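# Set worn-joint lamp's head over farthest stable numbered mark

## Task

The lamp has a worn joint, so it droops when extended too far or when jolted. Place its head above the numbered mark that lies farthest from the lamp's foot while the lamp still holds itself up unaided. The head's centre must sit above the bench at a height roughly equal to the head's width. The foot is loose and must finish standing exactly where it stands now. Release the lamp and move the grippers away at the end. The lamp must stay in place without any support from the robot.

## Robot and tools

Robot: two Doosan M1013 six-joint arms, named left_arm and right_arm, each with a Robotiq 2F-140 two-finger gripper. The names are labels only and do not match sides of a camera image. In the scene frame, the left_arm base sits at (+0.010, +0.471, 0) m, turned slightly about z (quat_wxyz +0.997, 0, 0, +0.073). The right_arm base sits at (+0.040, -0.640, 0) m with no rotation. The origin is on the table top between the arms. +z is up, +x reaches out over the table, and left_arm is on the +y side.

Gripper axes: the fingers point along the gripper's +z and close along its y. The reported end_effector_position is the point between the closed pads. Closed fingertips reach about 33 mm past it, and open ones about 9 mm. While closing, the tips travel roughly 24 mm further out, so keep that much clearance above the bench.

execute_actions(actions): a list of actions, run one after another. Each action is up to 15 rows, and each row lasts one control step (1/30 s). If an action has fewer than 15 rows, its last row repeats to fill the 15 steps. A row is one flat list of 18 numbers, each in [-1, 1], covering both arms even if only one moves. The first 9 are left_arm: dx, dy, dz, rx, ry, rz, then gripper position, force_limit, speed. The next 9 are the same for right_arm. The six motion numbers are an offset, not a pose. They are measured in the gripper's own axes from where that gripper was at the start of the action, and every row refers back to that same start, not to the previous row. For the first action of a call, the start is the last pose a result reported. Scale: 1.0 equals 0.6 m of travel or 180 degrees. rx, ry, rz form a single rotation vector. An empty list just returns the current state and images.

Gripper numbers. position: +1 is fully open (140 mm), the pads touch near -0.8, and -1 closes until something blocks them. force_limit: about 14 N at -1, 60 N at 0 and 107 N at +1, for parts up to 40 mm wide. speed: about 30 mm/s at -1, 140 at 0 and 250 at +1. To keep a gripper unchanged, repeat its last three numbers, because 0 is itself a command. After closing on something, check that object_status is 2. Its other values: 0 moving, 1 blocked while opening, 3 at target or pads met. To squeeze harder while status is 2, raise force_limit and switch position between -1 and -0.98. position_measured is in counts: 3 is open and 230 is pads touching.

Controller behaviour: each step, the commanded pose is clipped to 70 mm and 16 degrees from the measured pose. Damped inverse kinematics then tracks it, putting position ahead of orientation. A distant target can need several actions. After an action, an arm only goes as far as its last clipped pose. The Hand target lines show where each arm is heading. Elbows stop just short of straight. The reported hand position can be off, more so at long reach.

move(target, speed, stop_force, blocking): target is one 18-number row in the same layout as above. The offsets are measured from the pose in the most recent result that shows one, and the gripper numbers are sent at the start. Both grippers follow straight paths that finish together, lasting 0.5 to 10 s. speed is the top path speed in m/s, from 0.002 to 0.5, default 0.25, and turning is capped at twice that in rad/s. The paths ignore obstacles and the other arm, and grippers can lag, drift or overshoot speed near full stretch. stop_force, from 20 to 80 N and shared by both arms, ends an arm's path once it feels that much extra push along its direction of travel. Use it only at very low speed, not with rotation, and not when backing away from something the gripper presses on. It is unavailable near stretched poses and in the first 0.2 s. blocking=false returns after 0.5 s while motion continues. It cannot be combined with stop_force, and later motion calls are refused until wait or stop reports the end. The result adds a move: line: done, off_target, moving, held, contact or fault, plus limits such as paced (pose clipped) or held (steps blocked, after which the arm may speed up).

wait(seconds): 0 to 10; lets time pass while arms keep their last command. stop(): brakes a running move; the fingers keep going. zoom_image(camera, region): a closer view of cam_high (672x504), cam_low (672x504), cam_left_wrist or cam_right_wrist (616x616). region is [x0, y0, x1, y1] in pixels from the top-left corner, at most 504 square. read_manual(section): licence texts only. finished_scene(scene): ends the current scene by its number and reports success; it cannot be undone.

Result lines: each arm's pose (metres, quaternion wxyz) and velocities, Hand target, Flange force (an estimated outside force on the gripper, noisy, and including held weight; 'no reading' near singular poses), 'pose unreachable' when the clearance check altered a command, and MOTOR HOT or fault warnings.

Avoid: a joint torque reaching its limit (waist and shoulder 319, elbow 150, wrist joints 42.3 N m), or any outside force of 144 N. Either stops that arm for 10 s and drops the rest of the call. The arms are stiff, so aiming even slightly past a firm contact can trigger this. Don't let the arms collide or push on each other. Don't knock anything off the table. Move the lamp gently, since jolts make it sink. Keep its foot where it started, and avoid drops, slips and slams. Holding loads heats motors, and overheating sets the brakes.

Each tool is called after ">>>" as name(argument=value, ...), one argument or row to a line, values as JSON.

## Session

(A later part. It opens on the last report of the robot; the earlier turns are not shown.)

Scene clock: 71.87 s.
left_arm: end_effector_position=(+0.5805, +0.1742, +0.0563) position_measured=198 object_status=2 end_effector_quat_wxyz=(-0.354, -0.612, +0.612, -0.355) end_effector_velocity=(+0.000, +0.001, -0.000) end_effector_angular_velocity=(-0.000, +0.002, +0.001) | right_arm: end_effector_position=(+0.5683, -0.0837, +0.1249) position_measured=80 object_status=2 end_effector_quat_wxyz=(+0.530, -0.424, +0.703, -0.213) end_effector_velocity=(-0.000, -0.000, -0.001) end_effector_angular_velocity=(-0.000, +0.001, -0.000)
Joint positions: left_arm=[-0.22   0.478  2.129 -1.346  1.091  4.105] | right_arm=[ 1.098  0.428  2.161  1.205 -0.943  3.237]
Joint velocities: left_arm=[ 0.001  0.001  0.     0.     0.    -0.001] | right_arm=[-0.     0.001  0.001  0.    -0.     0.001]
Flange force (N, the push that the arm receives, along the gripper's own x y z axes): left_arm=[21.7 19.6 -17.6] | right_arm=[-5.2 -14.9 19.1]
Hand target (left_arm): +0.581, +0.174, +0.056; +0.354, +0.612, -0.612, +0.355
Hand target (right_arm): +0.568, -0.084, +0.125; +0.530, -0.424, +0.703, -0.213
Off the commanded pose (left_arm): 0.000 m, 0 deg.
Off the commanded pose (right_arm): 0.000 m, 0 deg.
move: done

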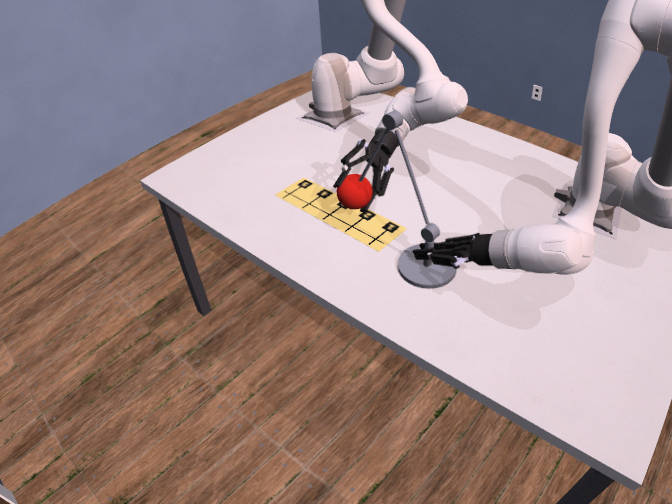

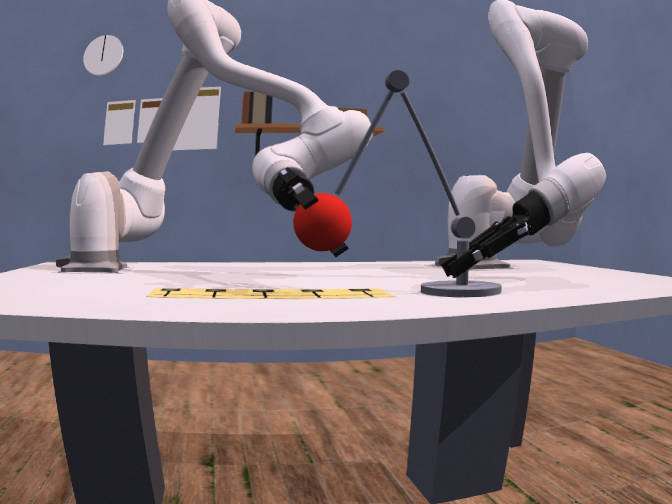

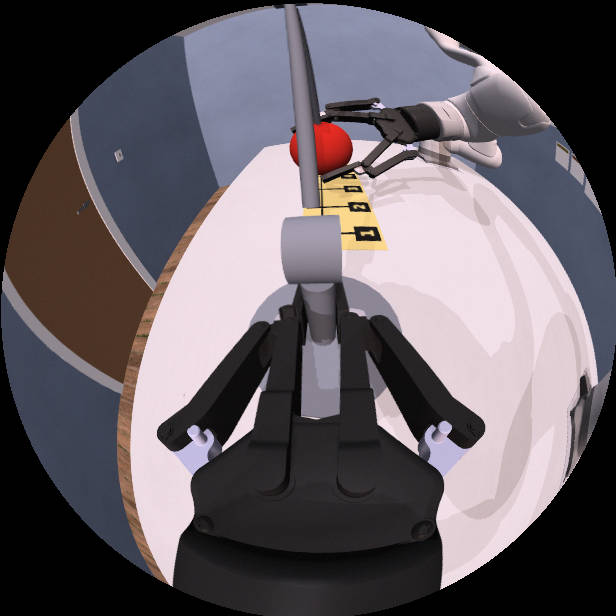

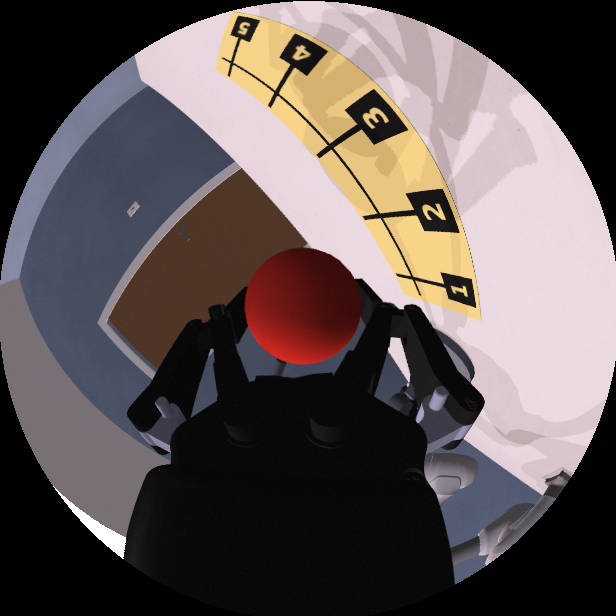

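>>> move(
  target=[0,0,0,0,0,0,-0.98,-0.65,-0.8, -0.0008,-0.0037,0.0093,0,0,0,-1,-0.2,-0.9],
  speed=0.012,
)

Scene clock: 77.97 s.
left_arm: end_effector_position=(+0.5805, +0.1742, +0.0563) position_measured=198 object_status=2 end_effector_quat_wxyz=(-0.354, -0.612, +0.612, -0.355) end_effector_velocity=(-0.000, +0.001, +0.000) end_effector_angular_velocity=(-0.001, +0.000, +0.001) | right_arm: end_effector_position=(+0.5743, -0.0837, +0.1249) position_measured=80 object_status=2 end_effector_quat_wxyz=(+0.530, -0.424, +0.703, -0.213) end_effector_velocity=(+0.000, +0.001, -0.001) end_effector_angular_velocity=(-0.002, -0.001, +0.002)
Joint positions: left_arm=[-0.22   0.478  2.129 -1.346  1.091  4.105] | right_arm=[ 1.089  0.431  2.156  1.197 -0.937  3.237]
Joint velocities: left_arm=[ 0.001 -0.001  0.001 -0.     0.001  0.   ] | right_arm=[-0.     0.001 -0.001 -0.001  0.    -0.002]
Flange force (N, the push that the arm receives, along the gripper's own x y z axes): left_arm=[19.2 23.0 -12.1] | right_arm=[0.4 -3.4 0.6]
Hand target (left_arm): +0.581, +0.174, +0.056; +0.354, +0.612, -0.612, +0.355
Hand target (right_arm): +0.574, -0.084, +0.125; +0.530, -0.424, +0.703, -0.213
Off the commanded pose (left_arm): 0.000 m, 0 deg.
Off the commanded pose (right_arm): 0.000 m, 0 deg.
move: done

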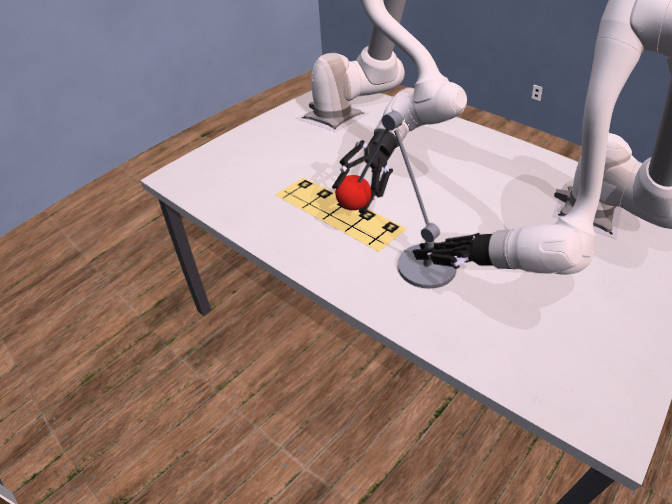

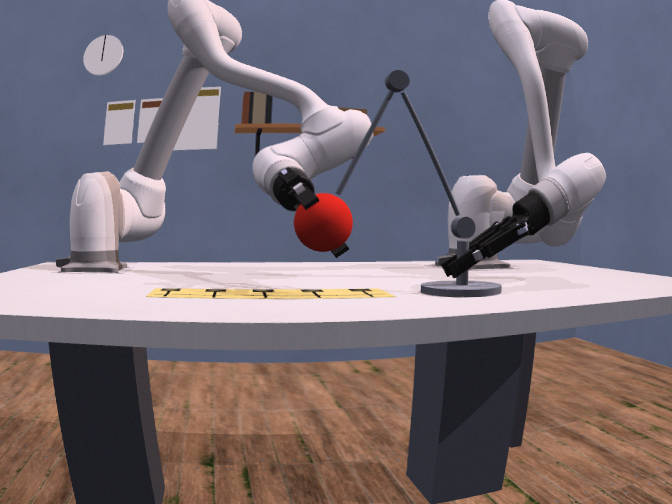

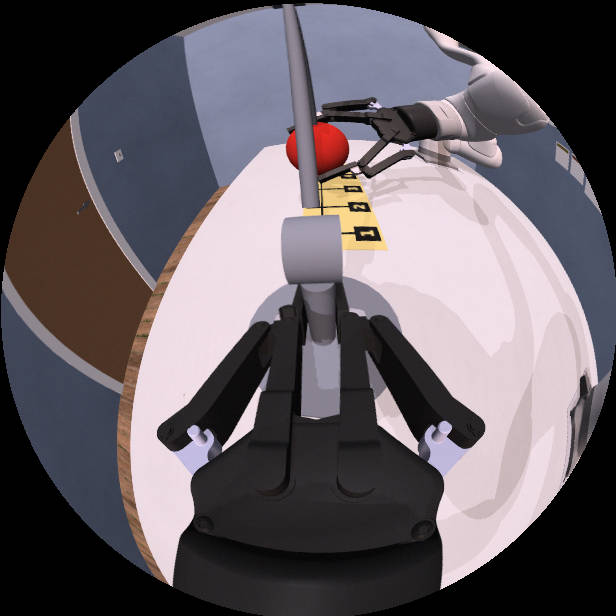

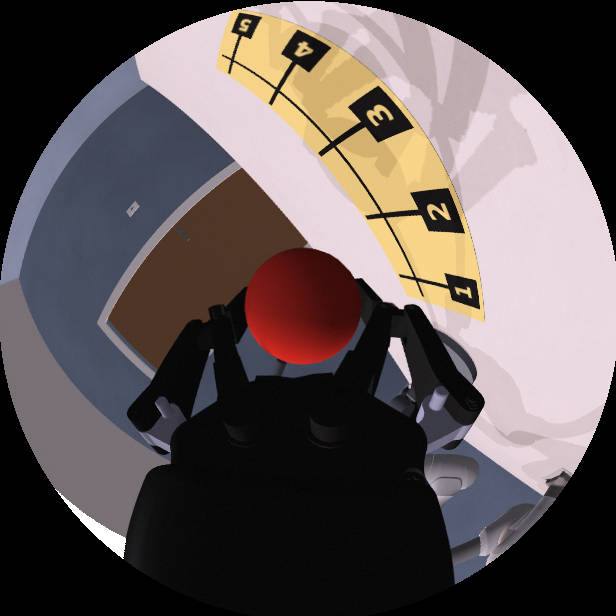

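>>> move(
  target=[0,0,0,0,0,0,-1,0.2,-0.8, 0.1625,-0.0607,-0.0137,0.00245,0.0148,-0.0359,-1,-0.2,-0.9],
  speed=0.06,
)

Scene clock: 81.20 s.
left_arm: end_effector_position=(+0.5805, +0.1742, +0.0563) position_measured=198 object_status=2 end_effector_quat_wxyz=(-0.354, -0.612, +0.612, -0.355) end_effector_velocity=(-0.000, +0.001, -0.000) end_effector_angular_velocity=(+0.001, +0.000, +0.001) | right_arm: end_effector_position=(+0.5723, -0.1850, +0.1001) position_measured=80 object_status=2 end_effector_quat_wxyz=(+0.502, -0.456, +0.689, -0.255) end_effector_velocity=(+0.000, +0.001, -0.000) end_effector_angular_velocity=(+0.001, -0.000, +0.000)
Joint positions: left_arm=[-0.22   0.478  2.129 -1.346  1.091  4.105] | right_arm=[ 1.007  0.387  2.31   1.098 -0.95   3.235]
Joint velocities: left_arm=[ 0.001 -0.     0.001  0.    -0.001  0.001] | right_arm=[-0.     0.001 -0.    -0.001 -0.     0.002]
Flange force (N, the push that the arm receives, along the gripper's own x y z axes): left_arm=[24.6 23.4 -5.3] | right_arm=[-8.7 4.2 -2.1]
Hand target (left_arm): +0.581, +0.174, +0.056; +0.354, +0.612, -0.612, +0.355
Hand target (right_arm): +0.572, -0.185, +0.100; +0.502, -0.456, +0.689, -0.255
Off the commanded pose (left_arm): 0.000 m, 0 deg.
Off the commanded pose (right_arm): 0.000 m, 0 deg.
move: done

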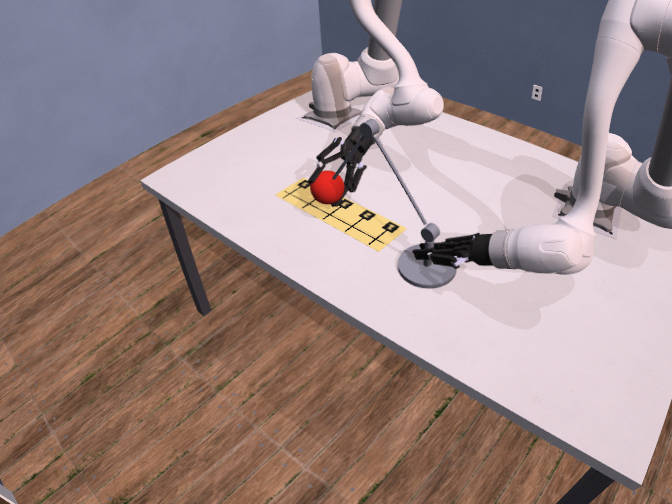

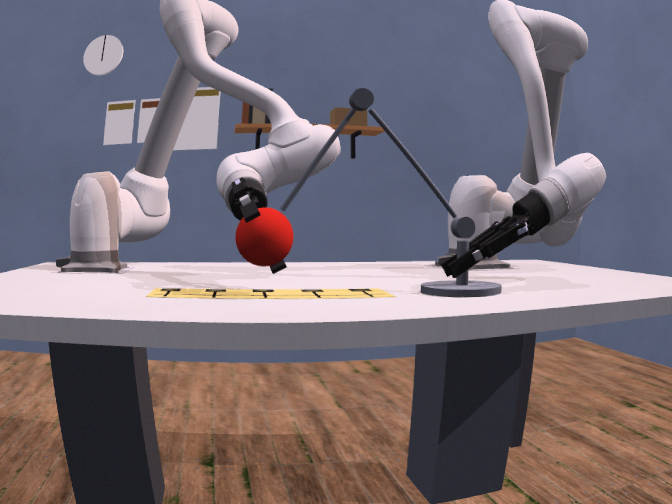

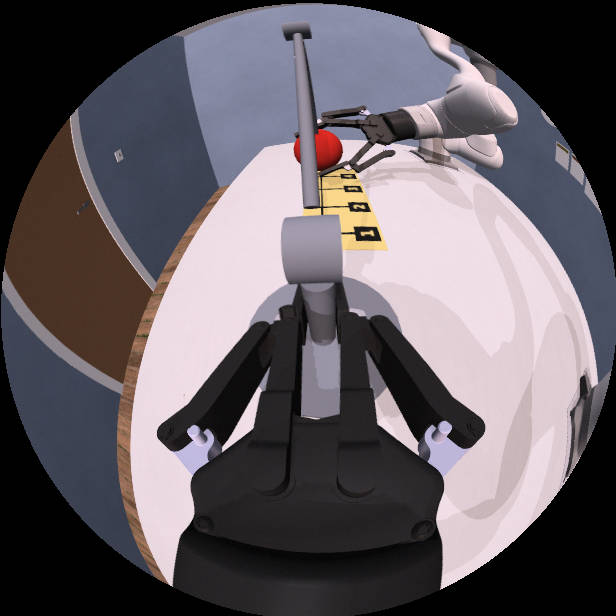

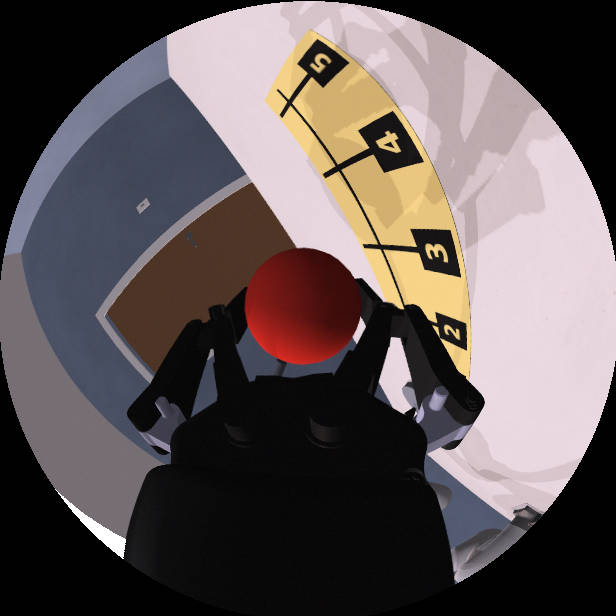

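>>> zoom_image(
  camera="cam_low",
  region=[200, 180, 330, 310],
)

>>> zoom_image(
  camera="cam_high",
  region=[270, 130, 400, 260],
)

Region (200, 180, 330, 310) of cam_low's 672x504 image, scaled by 3.877, with more detail than that image has.

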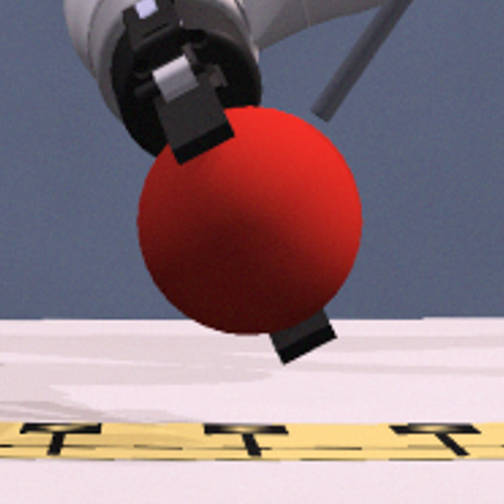

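Region (270, 130, 400, 260) of cam_high's 672x504 image, scaled by 3.877, with more detail than that image has.

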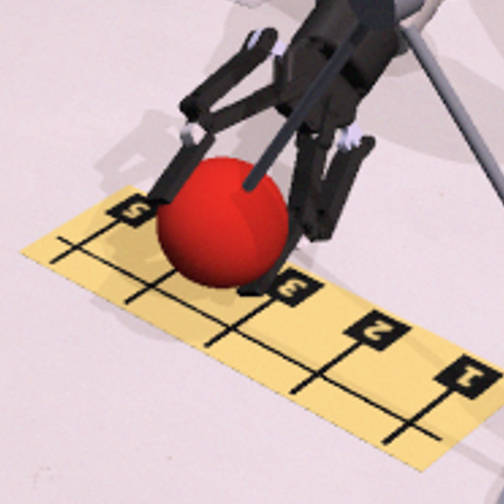

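>>> move(
  target=[0,0,0,0,0,0,-1,0.2,-0.8, -0.0025,0.0010,0.0010,0,0,0,-1,-0.2,-0.9],
  speed=0.005,
)

Scene clock: 84.03 s.
left_arm: end_effector_position=(+0.5805, +0.1742, +0.0563) position_measured=198 object_status=2 end_effector_quat_wxyz=(-0.354, -0.612, +0.612, -0.355) end_effector_velocity=(+0.000, +0.000, +0.000) end_effector_angular_velocity=(-0.000, +0.000, +0.001) | right_arm: end_effector_position=(+0.5728, -0.1834, +0.1000) position_measured=80 object_status=2 end_effector_quat_wxyz=(+0.502, -0.456, +0.689, -0.255) end_effector_velocity=(-0.000, -0.000, -0.001) end_effector_angular_velocity=(-0.001, +0.001, -0.000)
Joint positions: left_arm=[-0.22   0.478  2.129 -1.346  1.091  4.105] | right_arm=[ 1.008  0.389  2.307  1.1   -0.95   3.233]
Joint velocities: left_arm=[ 0.001 -0.    -0.001 -0.     0.    -0.001] | right_arm=[ 0.     0.001  0.001  0.001  0.    -0.   ]
Flange force (N, the push that the arm receives, along the gripper's own x y z axes): left_arm=[16.1 20.9 -16.7] | right_arm=[0.8 3.0 -3.7]
Hand target (left_arm): +0.581, +0.174, +0.056; +0.354, +0.612, -0.612, +0.355
Hand target (right_arm): +0.573, -0.183, +0.100; +0.502, -0.456, +0.689, -0.255
Off the commanded pose (left_arm): 0.000 m, 0 deg.
Off the commanded pose (right_arm): 0.000 m, 0 deg.
move: done

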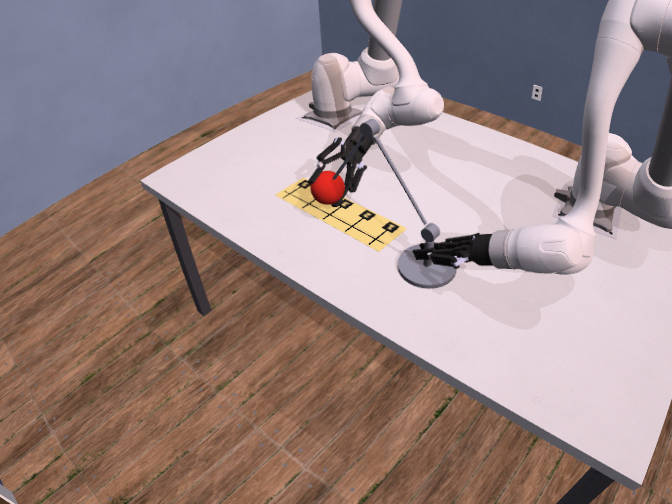

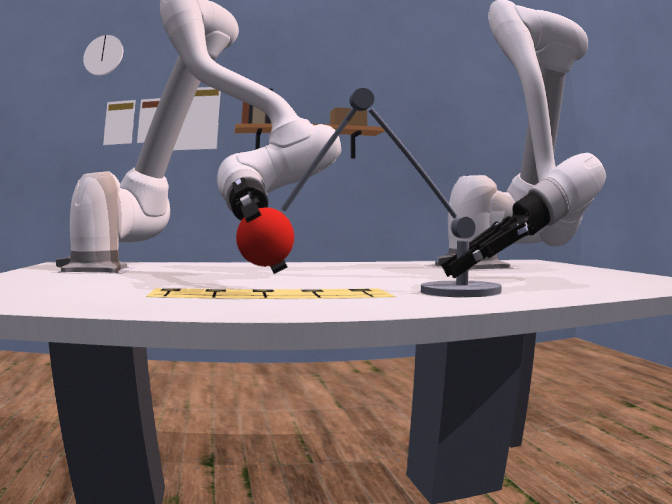

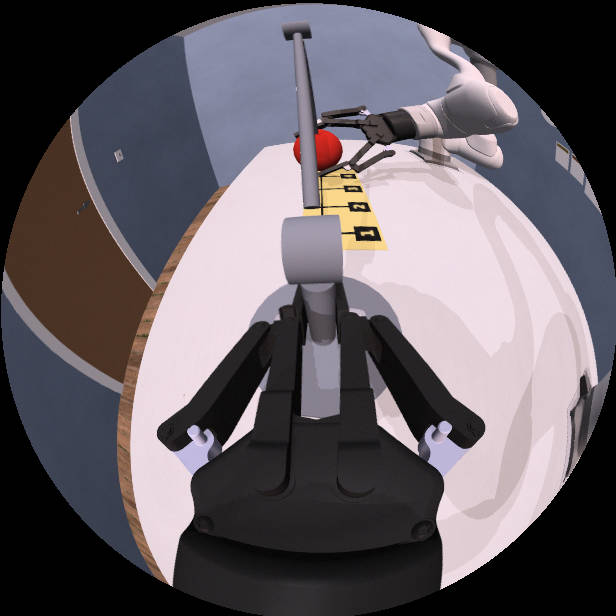

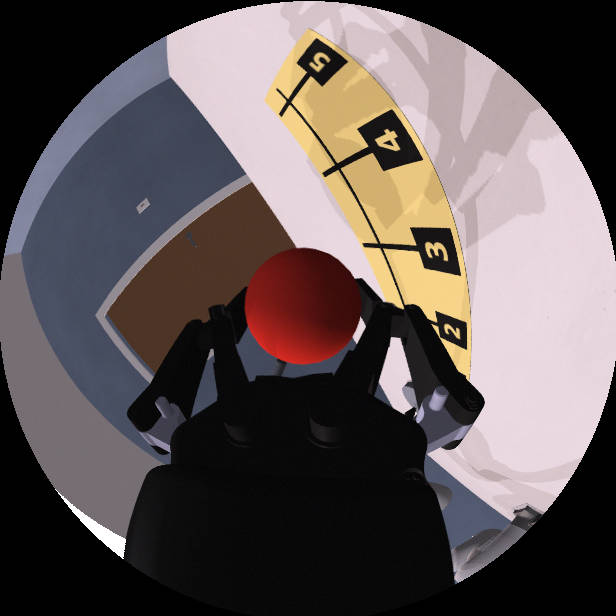

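>>> execute_actions(
  actions=[
    [[0,0,0,0,0,0,-1,0.2,-0.8, 0,0,0,0,0,0,0.62,-0.2,-1]],
  ],
)

>>> wait(
  seconds=3,
)

>>> zoom_image(
  camera="cam_low",
  region=[200, 180, 330, 310],
)

Scene clock: 84.97 s.
left_arm: end_effector_position=(+0.5806, +0.1742, +0.0562) position_measured=198 object_status=2 end_effector_quat_wxyz=(-0.354, -0.612, +0.612, -0.355) end_effector_velocity=(-0.001, -0.000, -0.001) end_effector_angular_velocity=(+0.000, +0.002, -0.000) | right_arm: end_effector_position=(+0.5728, -0.1834, +0.1001) position_measured=57 object_status=0 end_effector_quat_wxyz=(+0.502, -0.456, +0.689, -0.255) end_effector_velocity=(-0.000, -0.001, +0.000) end_effector_angular_velocity=(-0.001, +0.000, +0.000)
Joint positions: left_arm=[-0.22   0.478  2.129 -1.346  1.091  4.105] | right_arm=[ 1.008  0.389  2.307  1.1   -0.95   3.233]
Joint velocities: left_arm=[-0.001  0.001  0.001 -0.    -0.    -0.001] | right_arm=[ 0.    -0.001  0.001 -0.     0.    -0.   ]
Flange force (N, the push that the arm receives, along the gripper's own x y z axes): left_arm=[10.0 18.6 -9.1] | right_arm=[-1.4 -1.9 -4.1]
Hand target (left_arm): +0.581, +0.174, +0.056; +0.354, +0.612, -0.612, +0.355
Hand target (right_arm): +0.573, -0.183, +0.100; +0.502, -0.456, +0.689, -0.255
Off the commanded pose (left_arm): 0.000 m, 0 deg.
Off the commanded pose (right_arm): 0.000 m, 0 deg.

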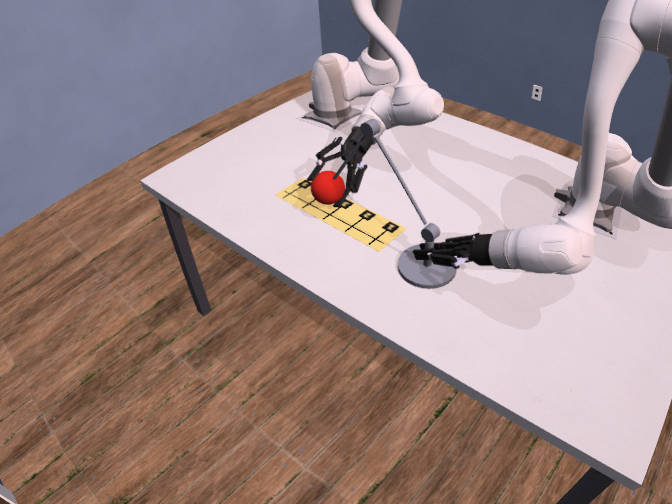

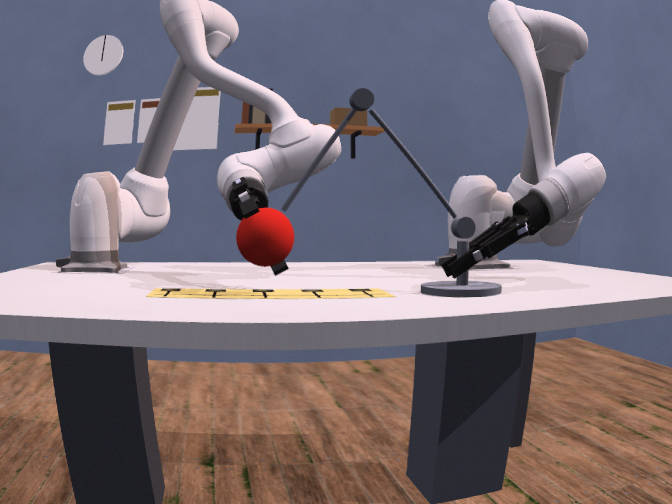

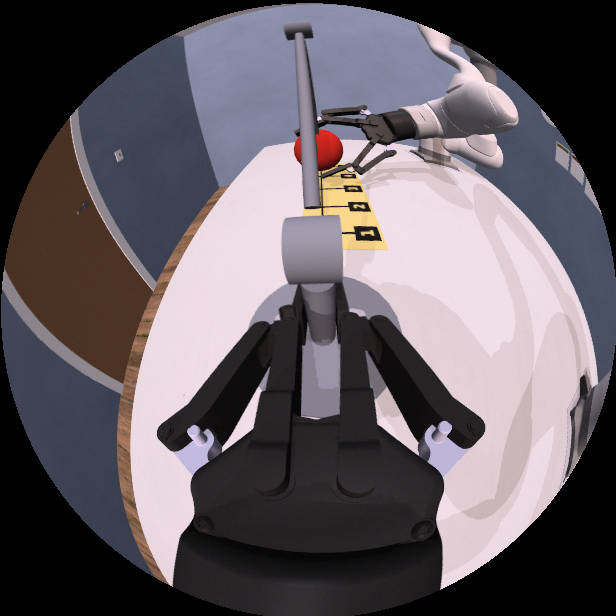

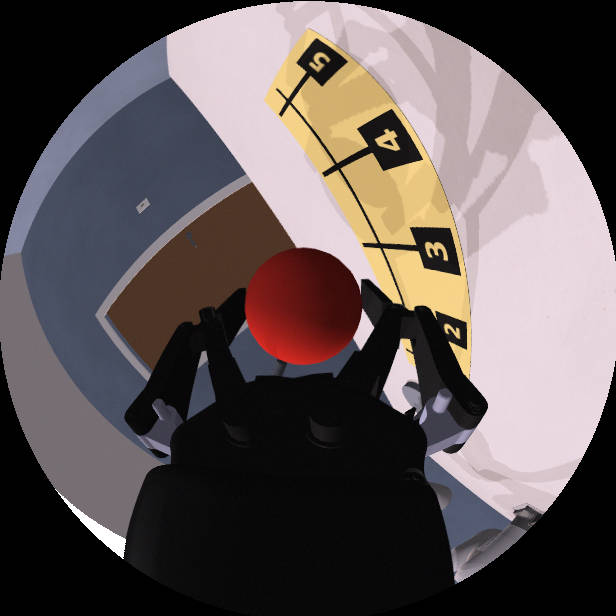

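Scene clock: 87.97 s.
left_arm: end_effector_position=(+0.5805, +0.1742, +0.0563) position_measured=198 object_status=2 end_effector_quat_wxyz=(-0.354, -0.612, +0.612, -0.355) end_effector_velocity=(-0.000, +0.000, +0.000) end_effector_angular_velocity=(-0.000, -0.000, -0.000) | right_arm: end_effector_position=(+0.5728, -0.1834, +0.1000) position_measured=50 object_status=3 end_effector_quat_wxyz=(+0.502, -0.456, +0.689, -0.255) end_effector_velocity=(-0.000, +0.000, -0.000) end_effector_angular_velocity=(-0.000, -0.000, +0.001)
Joint positions: left_arm=[-0.22   0.478  2.129 -1.346  1.091  4.105] | right_arm=[ 1.008  0.389  2.307  1.1   -0.95   3.233]
Joint velocities: left_arm=[ 0. -0.  0. -0.  0.  0.] | right_arm=[ 0.     0.    -0.    -0.001  0.    -0.   ]
Flange force (N, the push that the arm receives, along the gripper's own x y z axes): left_arm=[4.5 14.7 -9.1] | right_arm=[-0.1 -1.3 0.0]
Hand target (left_arm): +0.581, +0.174, +0.056; +0.354, +0.612, -0.612, +0.355
Hand target (right_arm): +0.573, -0.183, +0.100; +0.502, -0.456, +0.689, -0.255
Off the commanded pose (left_arm): 0.000 m, 0 deg.
Off the commanded pose (right_arm): 0.000 m, 0 deg.
wait: 3.00 s; at rest by 0.27 s

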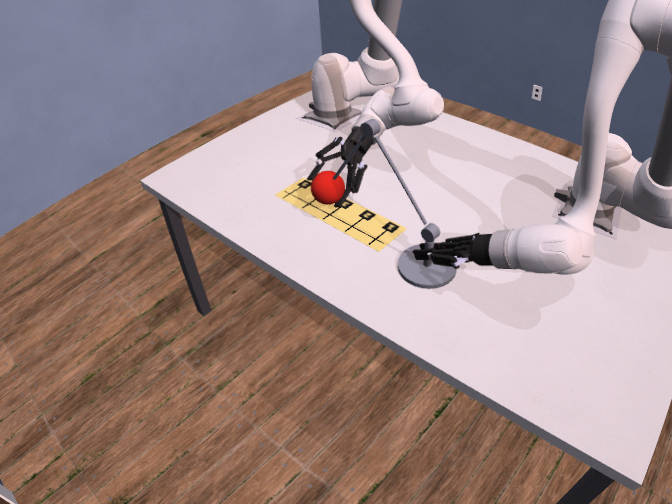

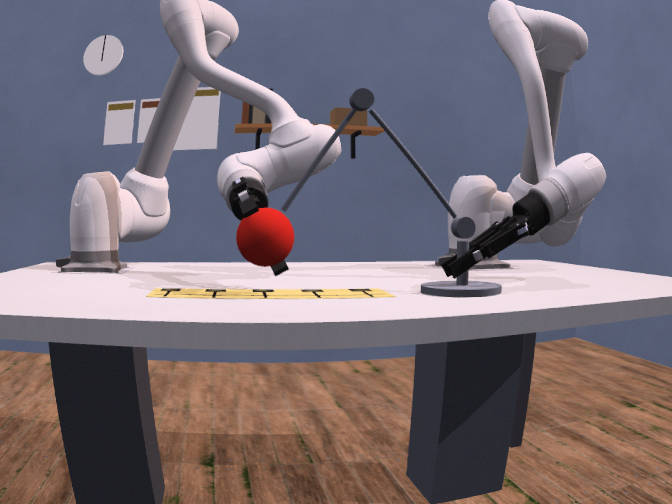

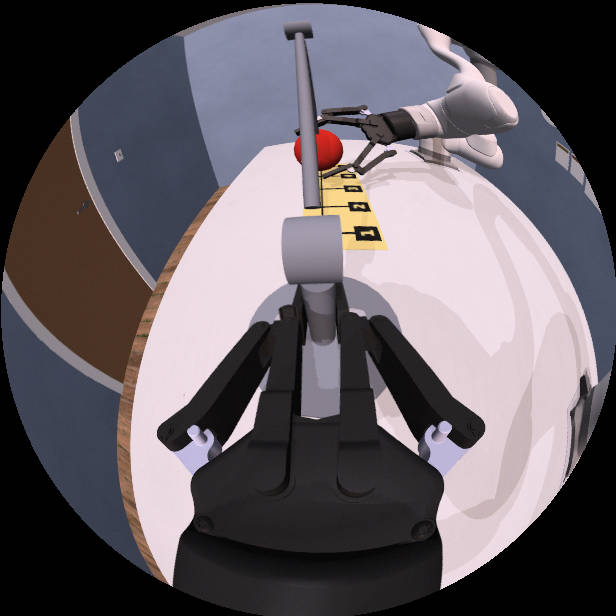

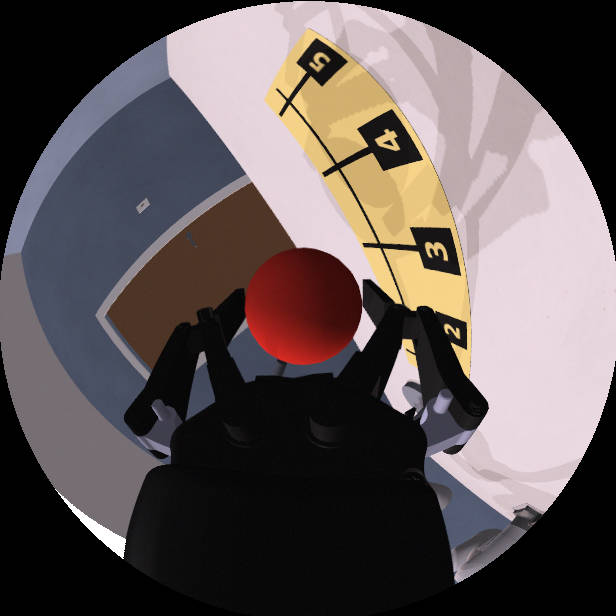

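Region (200, 180, 330, 310) of cam_low's 672x504 image, scaled by 3.877, with more detail than that image has.

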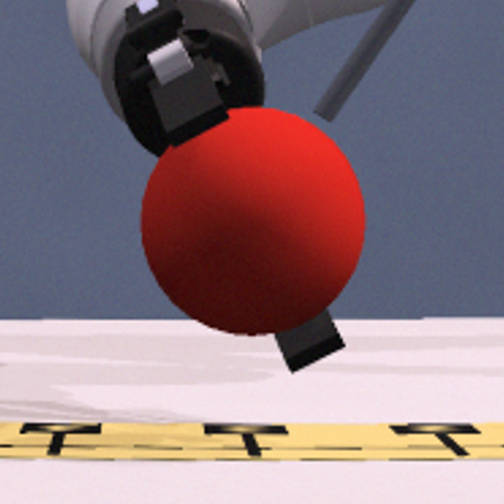

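>>> execute_actions(
  actions=[
    [[0,0,0,0,0,0,-1,0.2,-0.8, 0,0,0,0,0,0,-1,-0.2,-0.8]],
  ],
)

>>> move(
  target=[0,0,0,0,0,0,-1,0.2,-0.8, 0.1345,-0.0676,-0.0195,0.0039,0.0265,-0.0637,-1,-0.2,-0.8],
  speed=0.06,
)

Scene clock: 89.50 s.
left_arm: end_effector_position=(+0.5805, +0.1742, +0.0563) position_measured=198 object_status=2 end_effector_quat_wxyz=(-0.354, -0.612, +0.612, -0.355) end_effector_velocity=(+0.001, -0.000, -0.000) end_effector_angular_velocity=(-0.000, -0.001, -0.000) | right_arm: end_effector_position=(+0.5728, -0.1834, +0.1000) position_measured=79 object_status=0 end_effector_quat_wxyz=(+0.502, -0.456, +0.689, -0.255) end_effector_velocity=(+0.000, +0.001, +0.000) end_effector_angular_velocity=(+0.000, -0.001, +0.001)
Joint positions: left_arm=[-0.22   0.478  2.129 -1.346  1.091  4.105] | right_arm=[ 1.008  0.389  2.307  1.1   -0.95   3.233]
Joint velocities: left_arm=[ 0.     0.001 -0.002  0.     0.    -0.   ] | right_arm=[-0.     0.001 -0.001 -0.001 -0.     0.   ]
Flange force (N, the push that the arm receives, along the gripper's own x y z axes): left_arm=[4.6 11.3 -7.2] | right_arm=[0.5 -1.3 -0.5]
Hand target (left_arm): +0.581, +0.174, +0.056; +0.354, +0.612, -0.612, +0.355
Hand target (right_arm): +0.573, -0.183, +0.100; +0.502, -0.456, +0.689, -0.255
Off the commanded pose (left_arm): 0.000 m, 0 deg.
Off the commanded pose (right_arm): 0.000 m, 0 deg.

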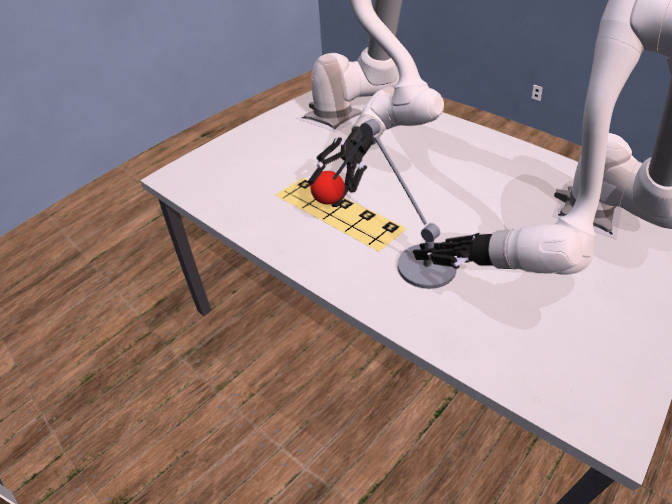

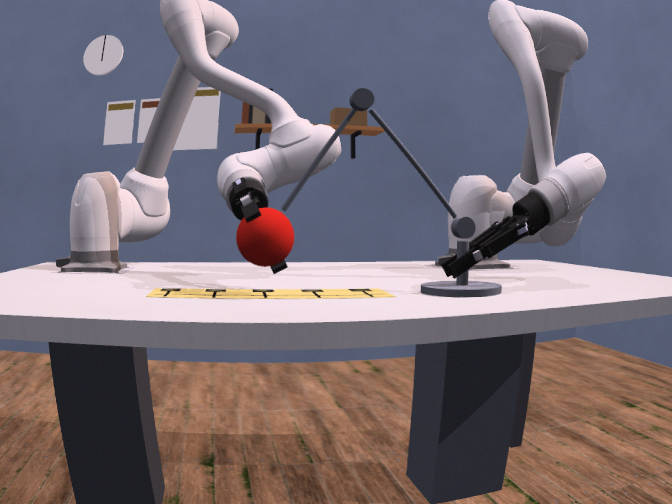

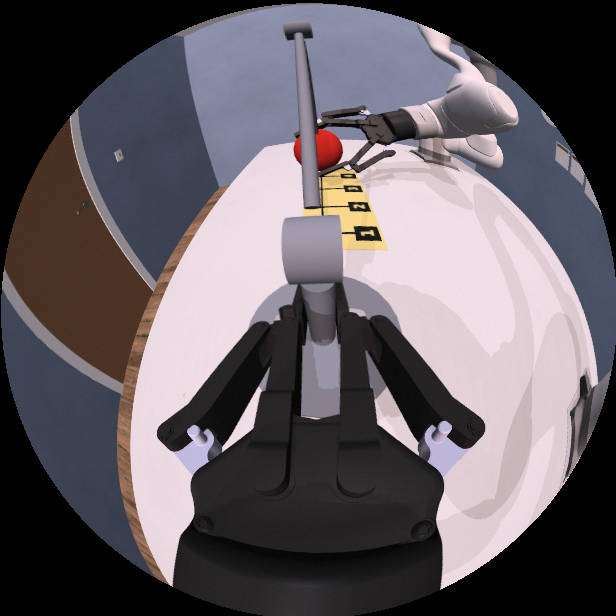

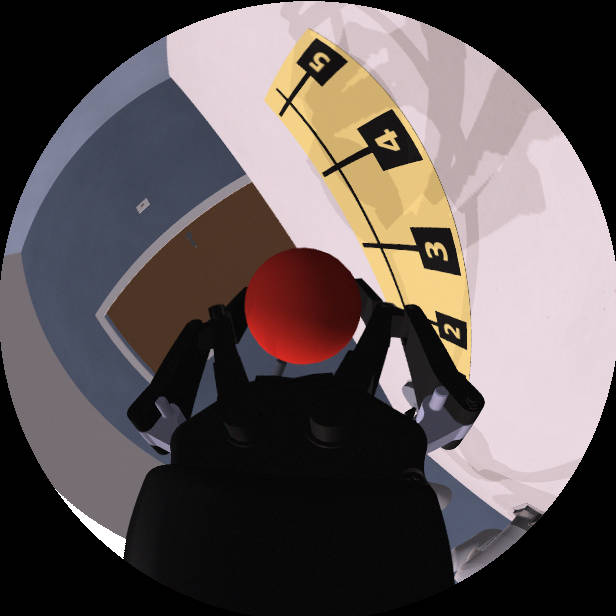

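Scene clock: 91.57 s.
left_arm: end_effector_position=(+0.5805, +0.1742, +0.0563) position_measured=198 object_status=2 end_effector_quat_wxyz=(-0.354, -0.612, +0.612, -0.355) end_effector_velocity=(+0.001, +0.001, -0.000) end_effector_angular_velocity=(+0.000, -0.001, +0.001) | right_arm: end_effector_position=(+0.5705, -0.2744, +0.1001) position_measured=79 object_status=2 end_effector_quat_wxyz=(+0.448, -0.508, +0.659, -0.327) end_effector_velocity=(-0.001, -0.001, -0.000) end_effector_angular_velocity=(-0.001, +0.001, -0.000)
Joint positions: left_arm=[-0.22   0.478  2.129 -1.346  1.091  4.105] | right_arm=[ 0.93   0.322  2.408  1.099 -0.95   3.029]
Joint velocities: left_arm=[ 0.001  0.001 -0.001  0.    -0.     0.   ] | right_arm=[-0.    -0.     0.001  0.    -0.    -0.   ]
Flange force (N, the push that the arm receives, along the gripper's own x y z axes): left_arm=[8.1 14.2 -3.8] | right_arm=[-8.4 0.6 -5.0]
Hand target (left_arm): +0.581, +0.174, +0.056; +0.354, +0.612, -0.612, +0.355
Hand target (right_arm): +0.570, -0.274, +0.100; +0.448, -0.508, +0.659, -0.327
Off the commanded pose (left_arm): 0.000 m, 0 deg.
Off the commanded pose (right_arm): 0.000 m, 0 deg.
move: done

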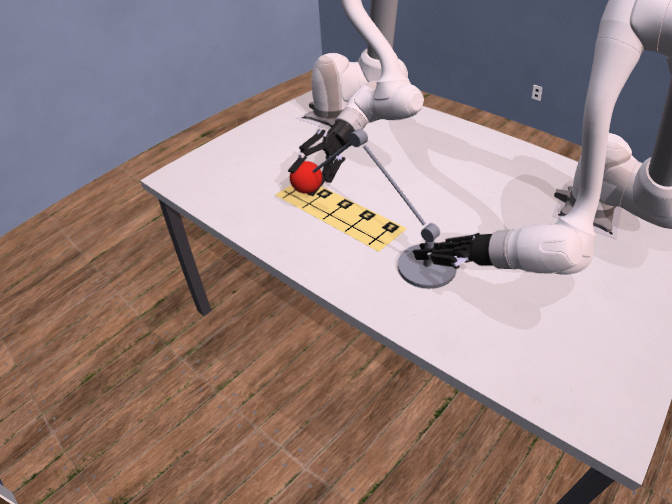

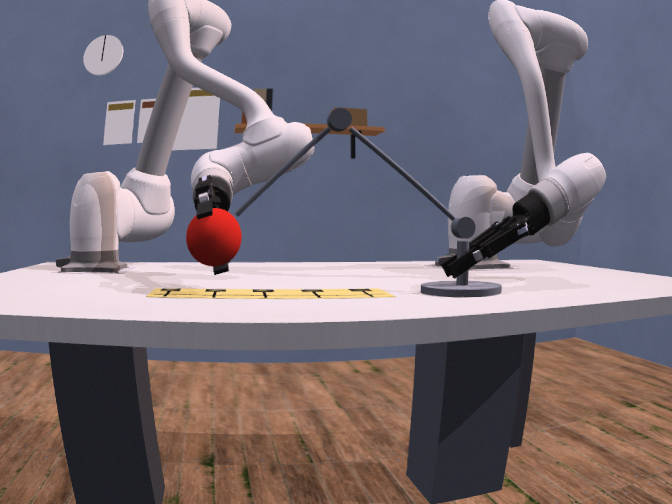

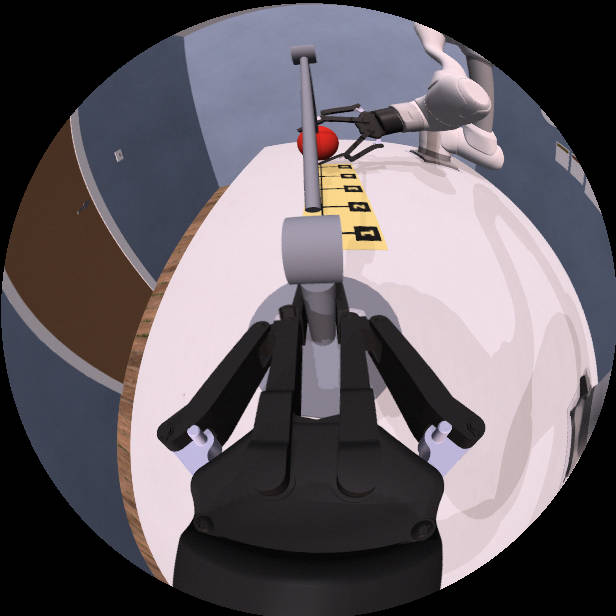

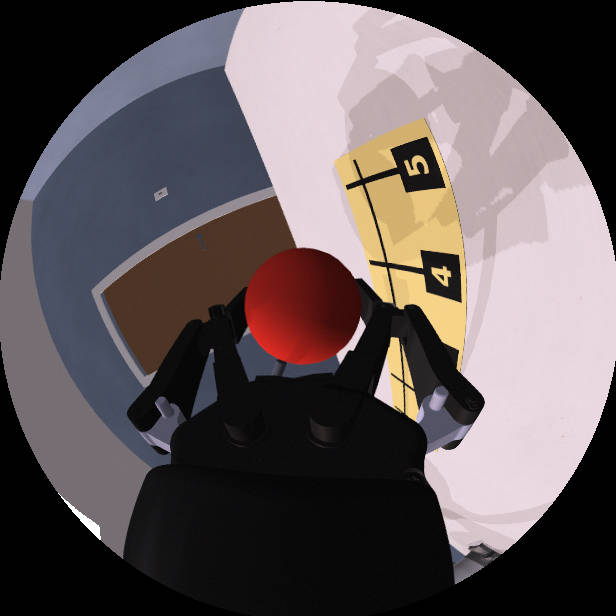

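>>> zoom_image(
  camera="cam_low",
  region=[150, 180, 280, 310],
)

>>> zoom_image(
  camera="cam_high",
  region=[260, 120, 390, 250],
)

Region (150, 180, 280, 310) of cam_low's 672x504 image, scaled by 3.877, with more detail than that image has.

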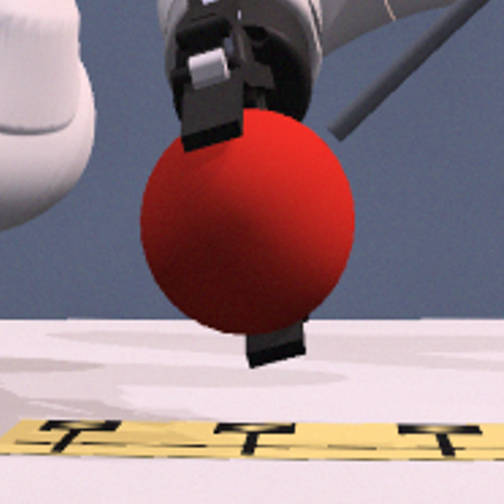

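Region (260, 120, 390, 250) of cam_high's 672x504 image, scaled by 3.877, with more detail than that image has.

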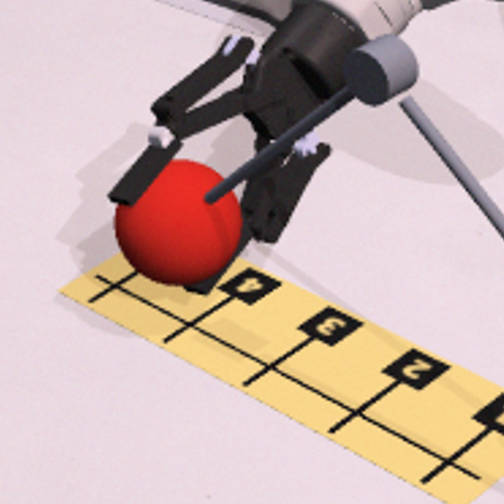

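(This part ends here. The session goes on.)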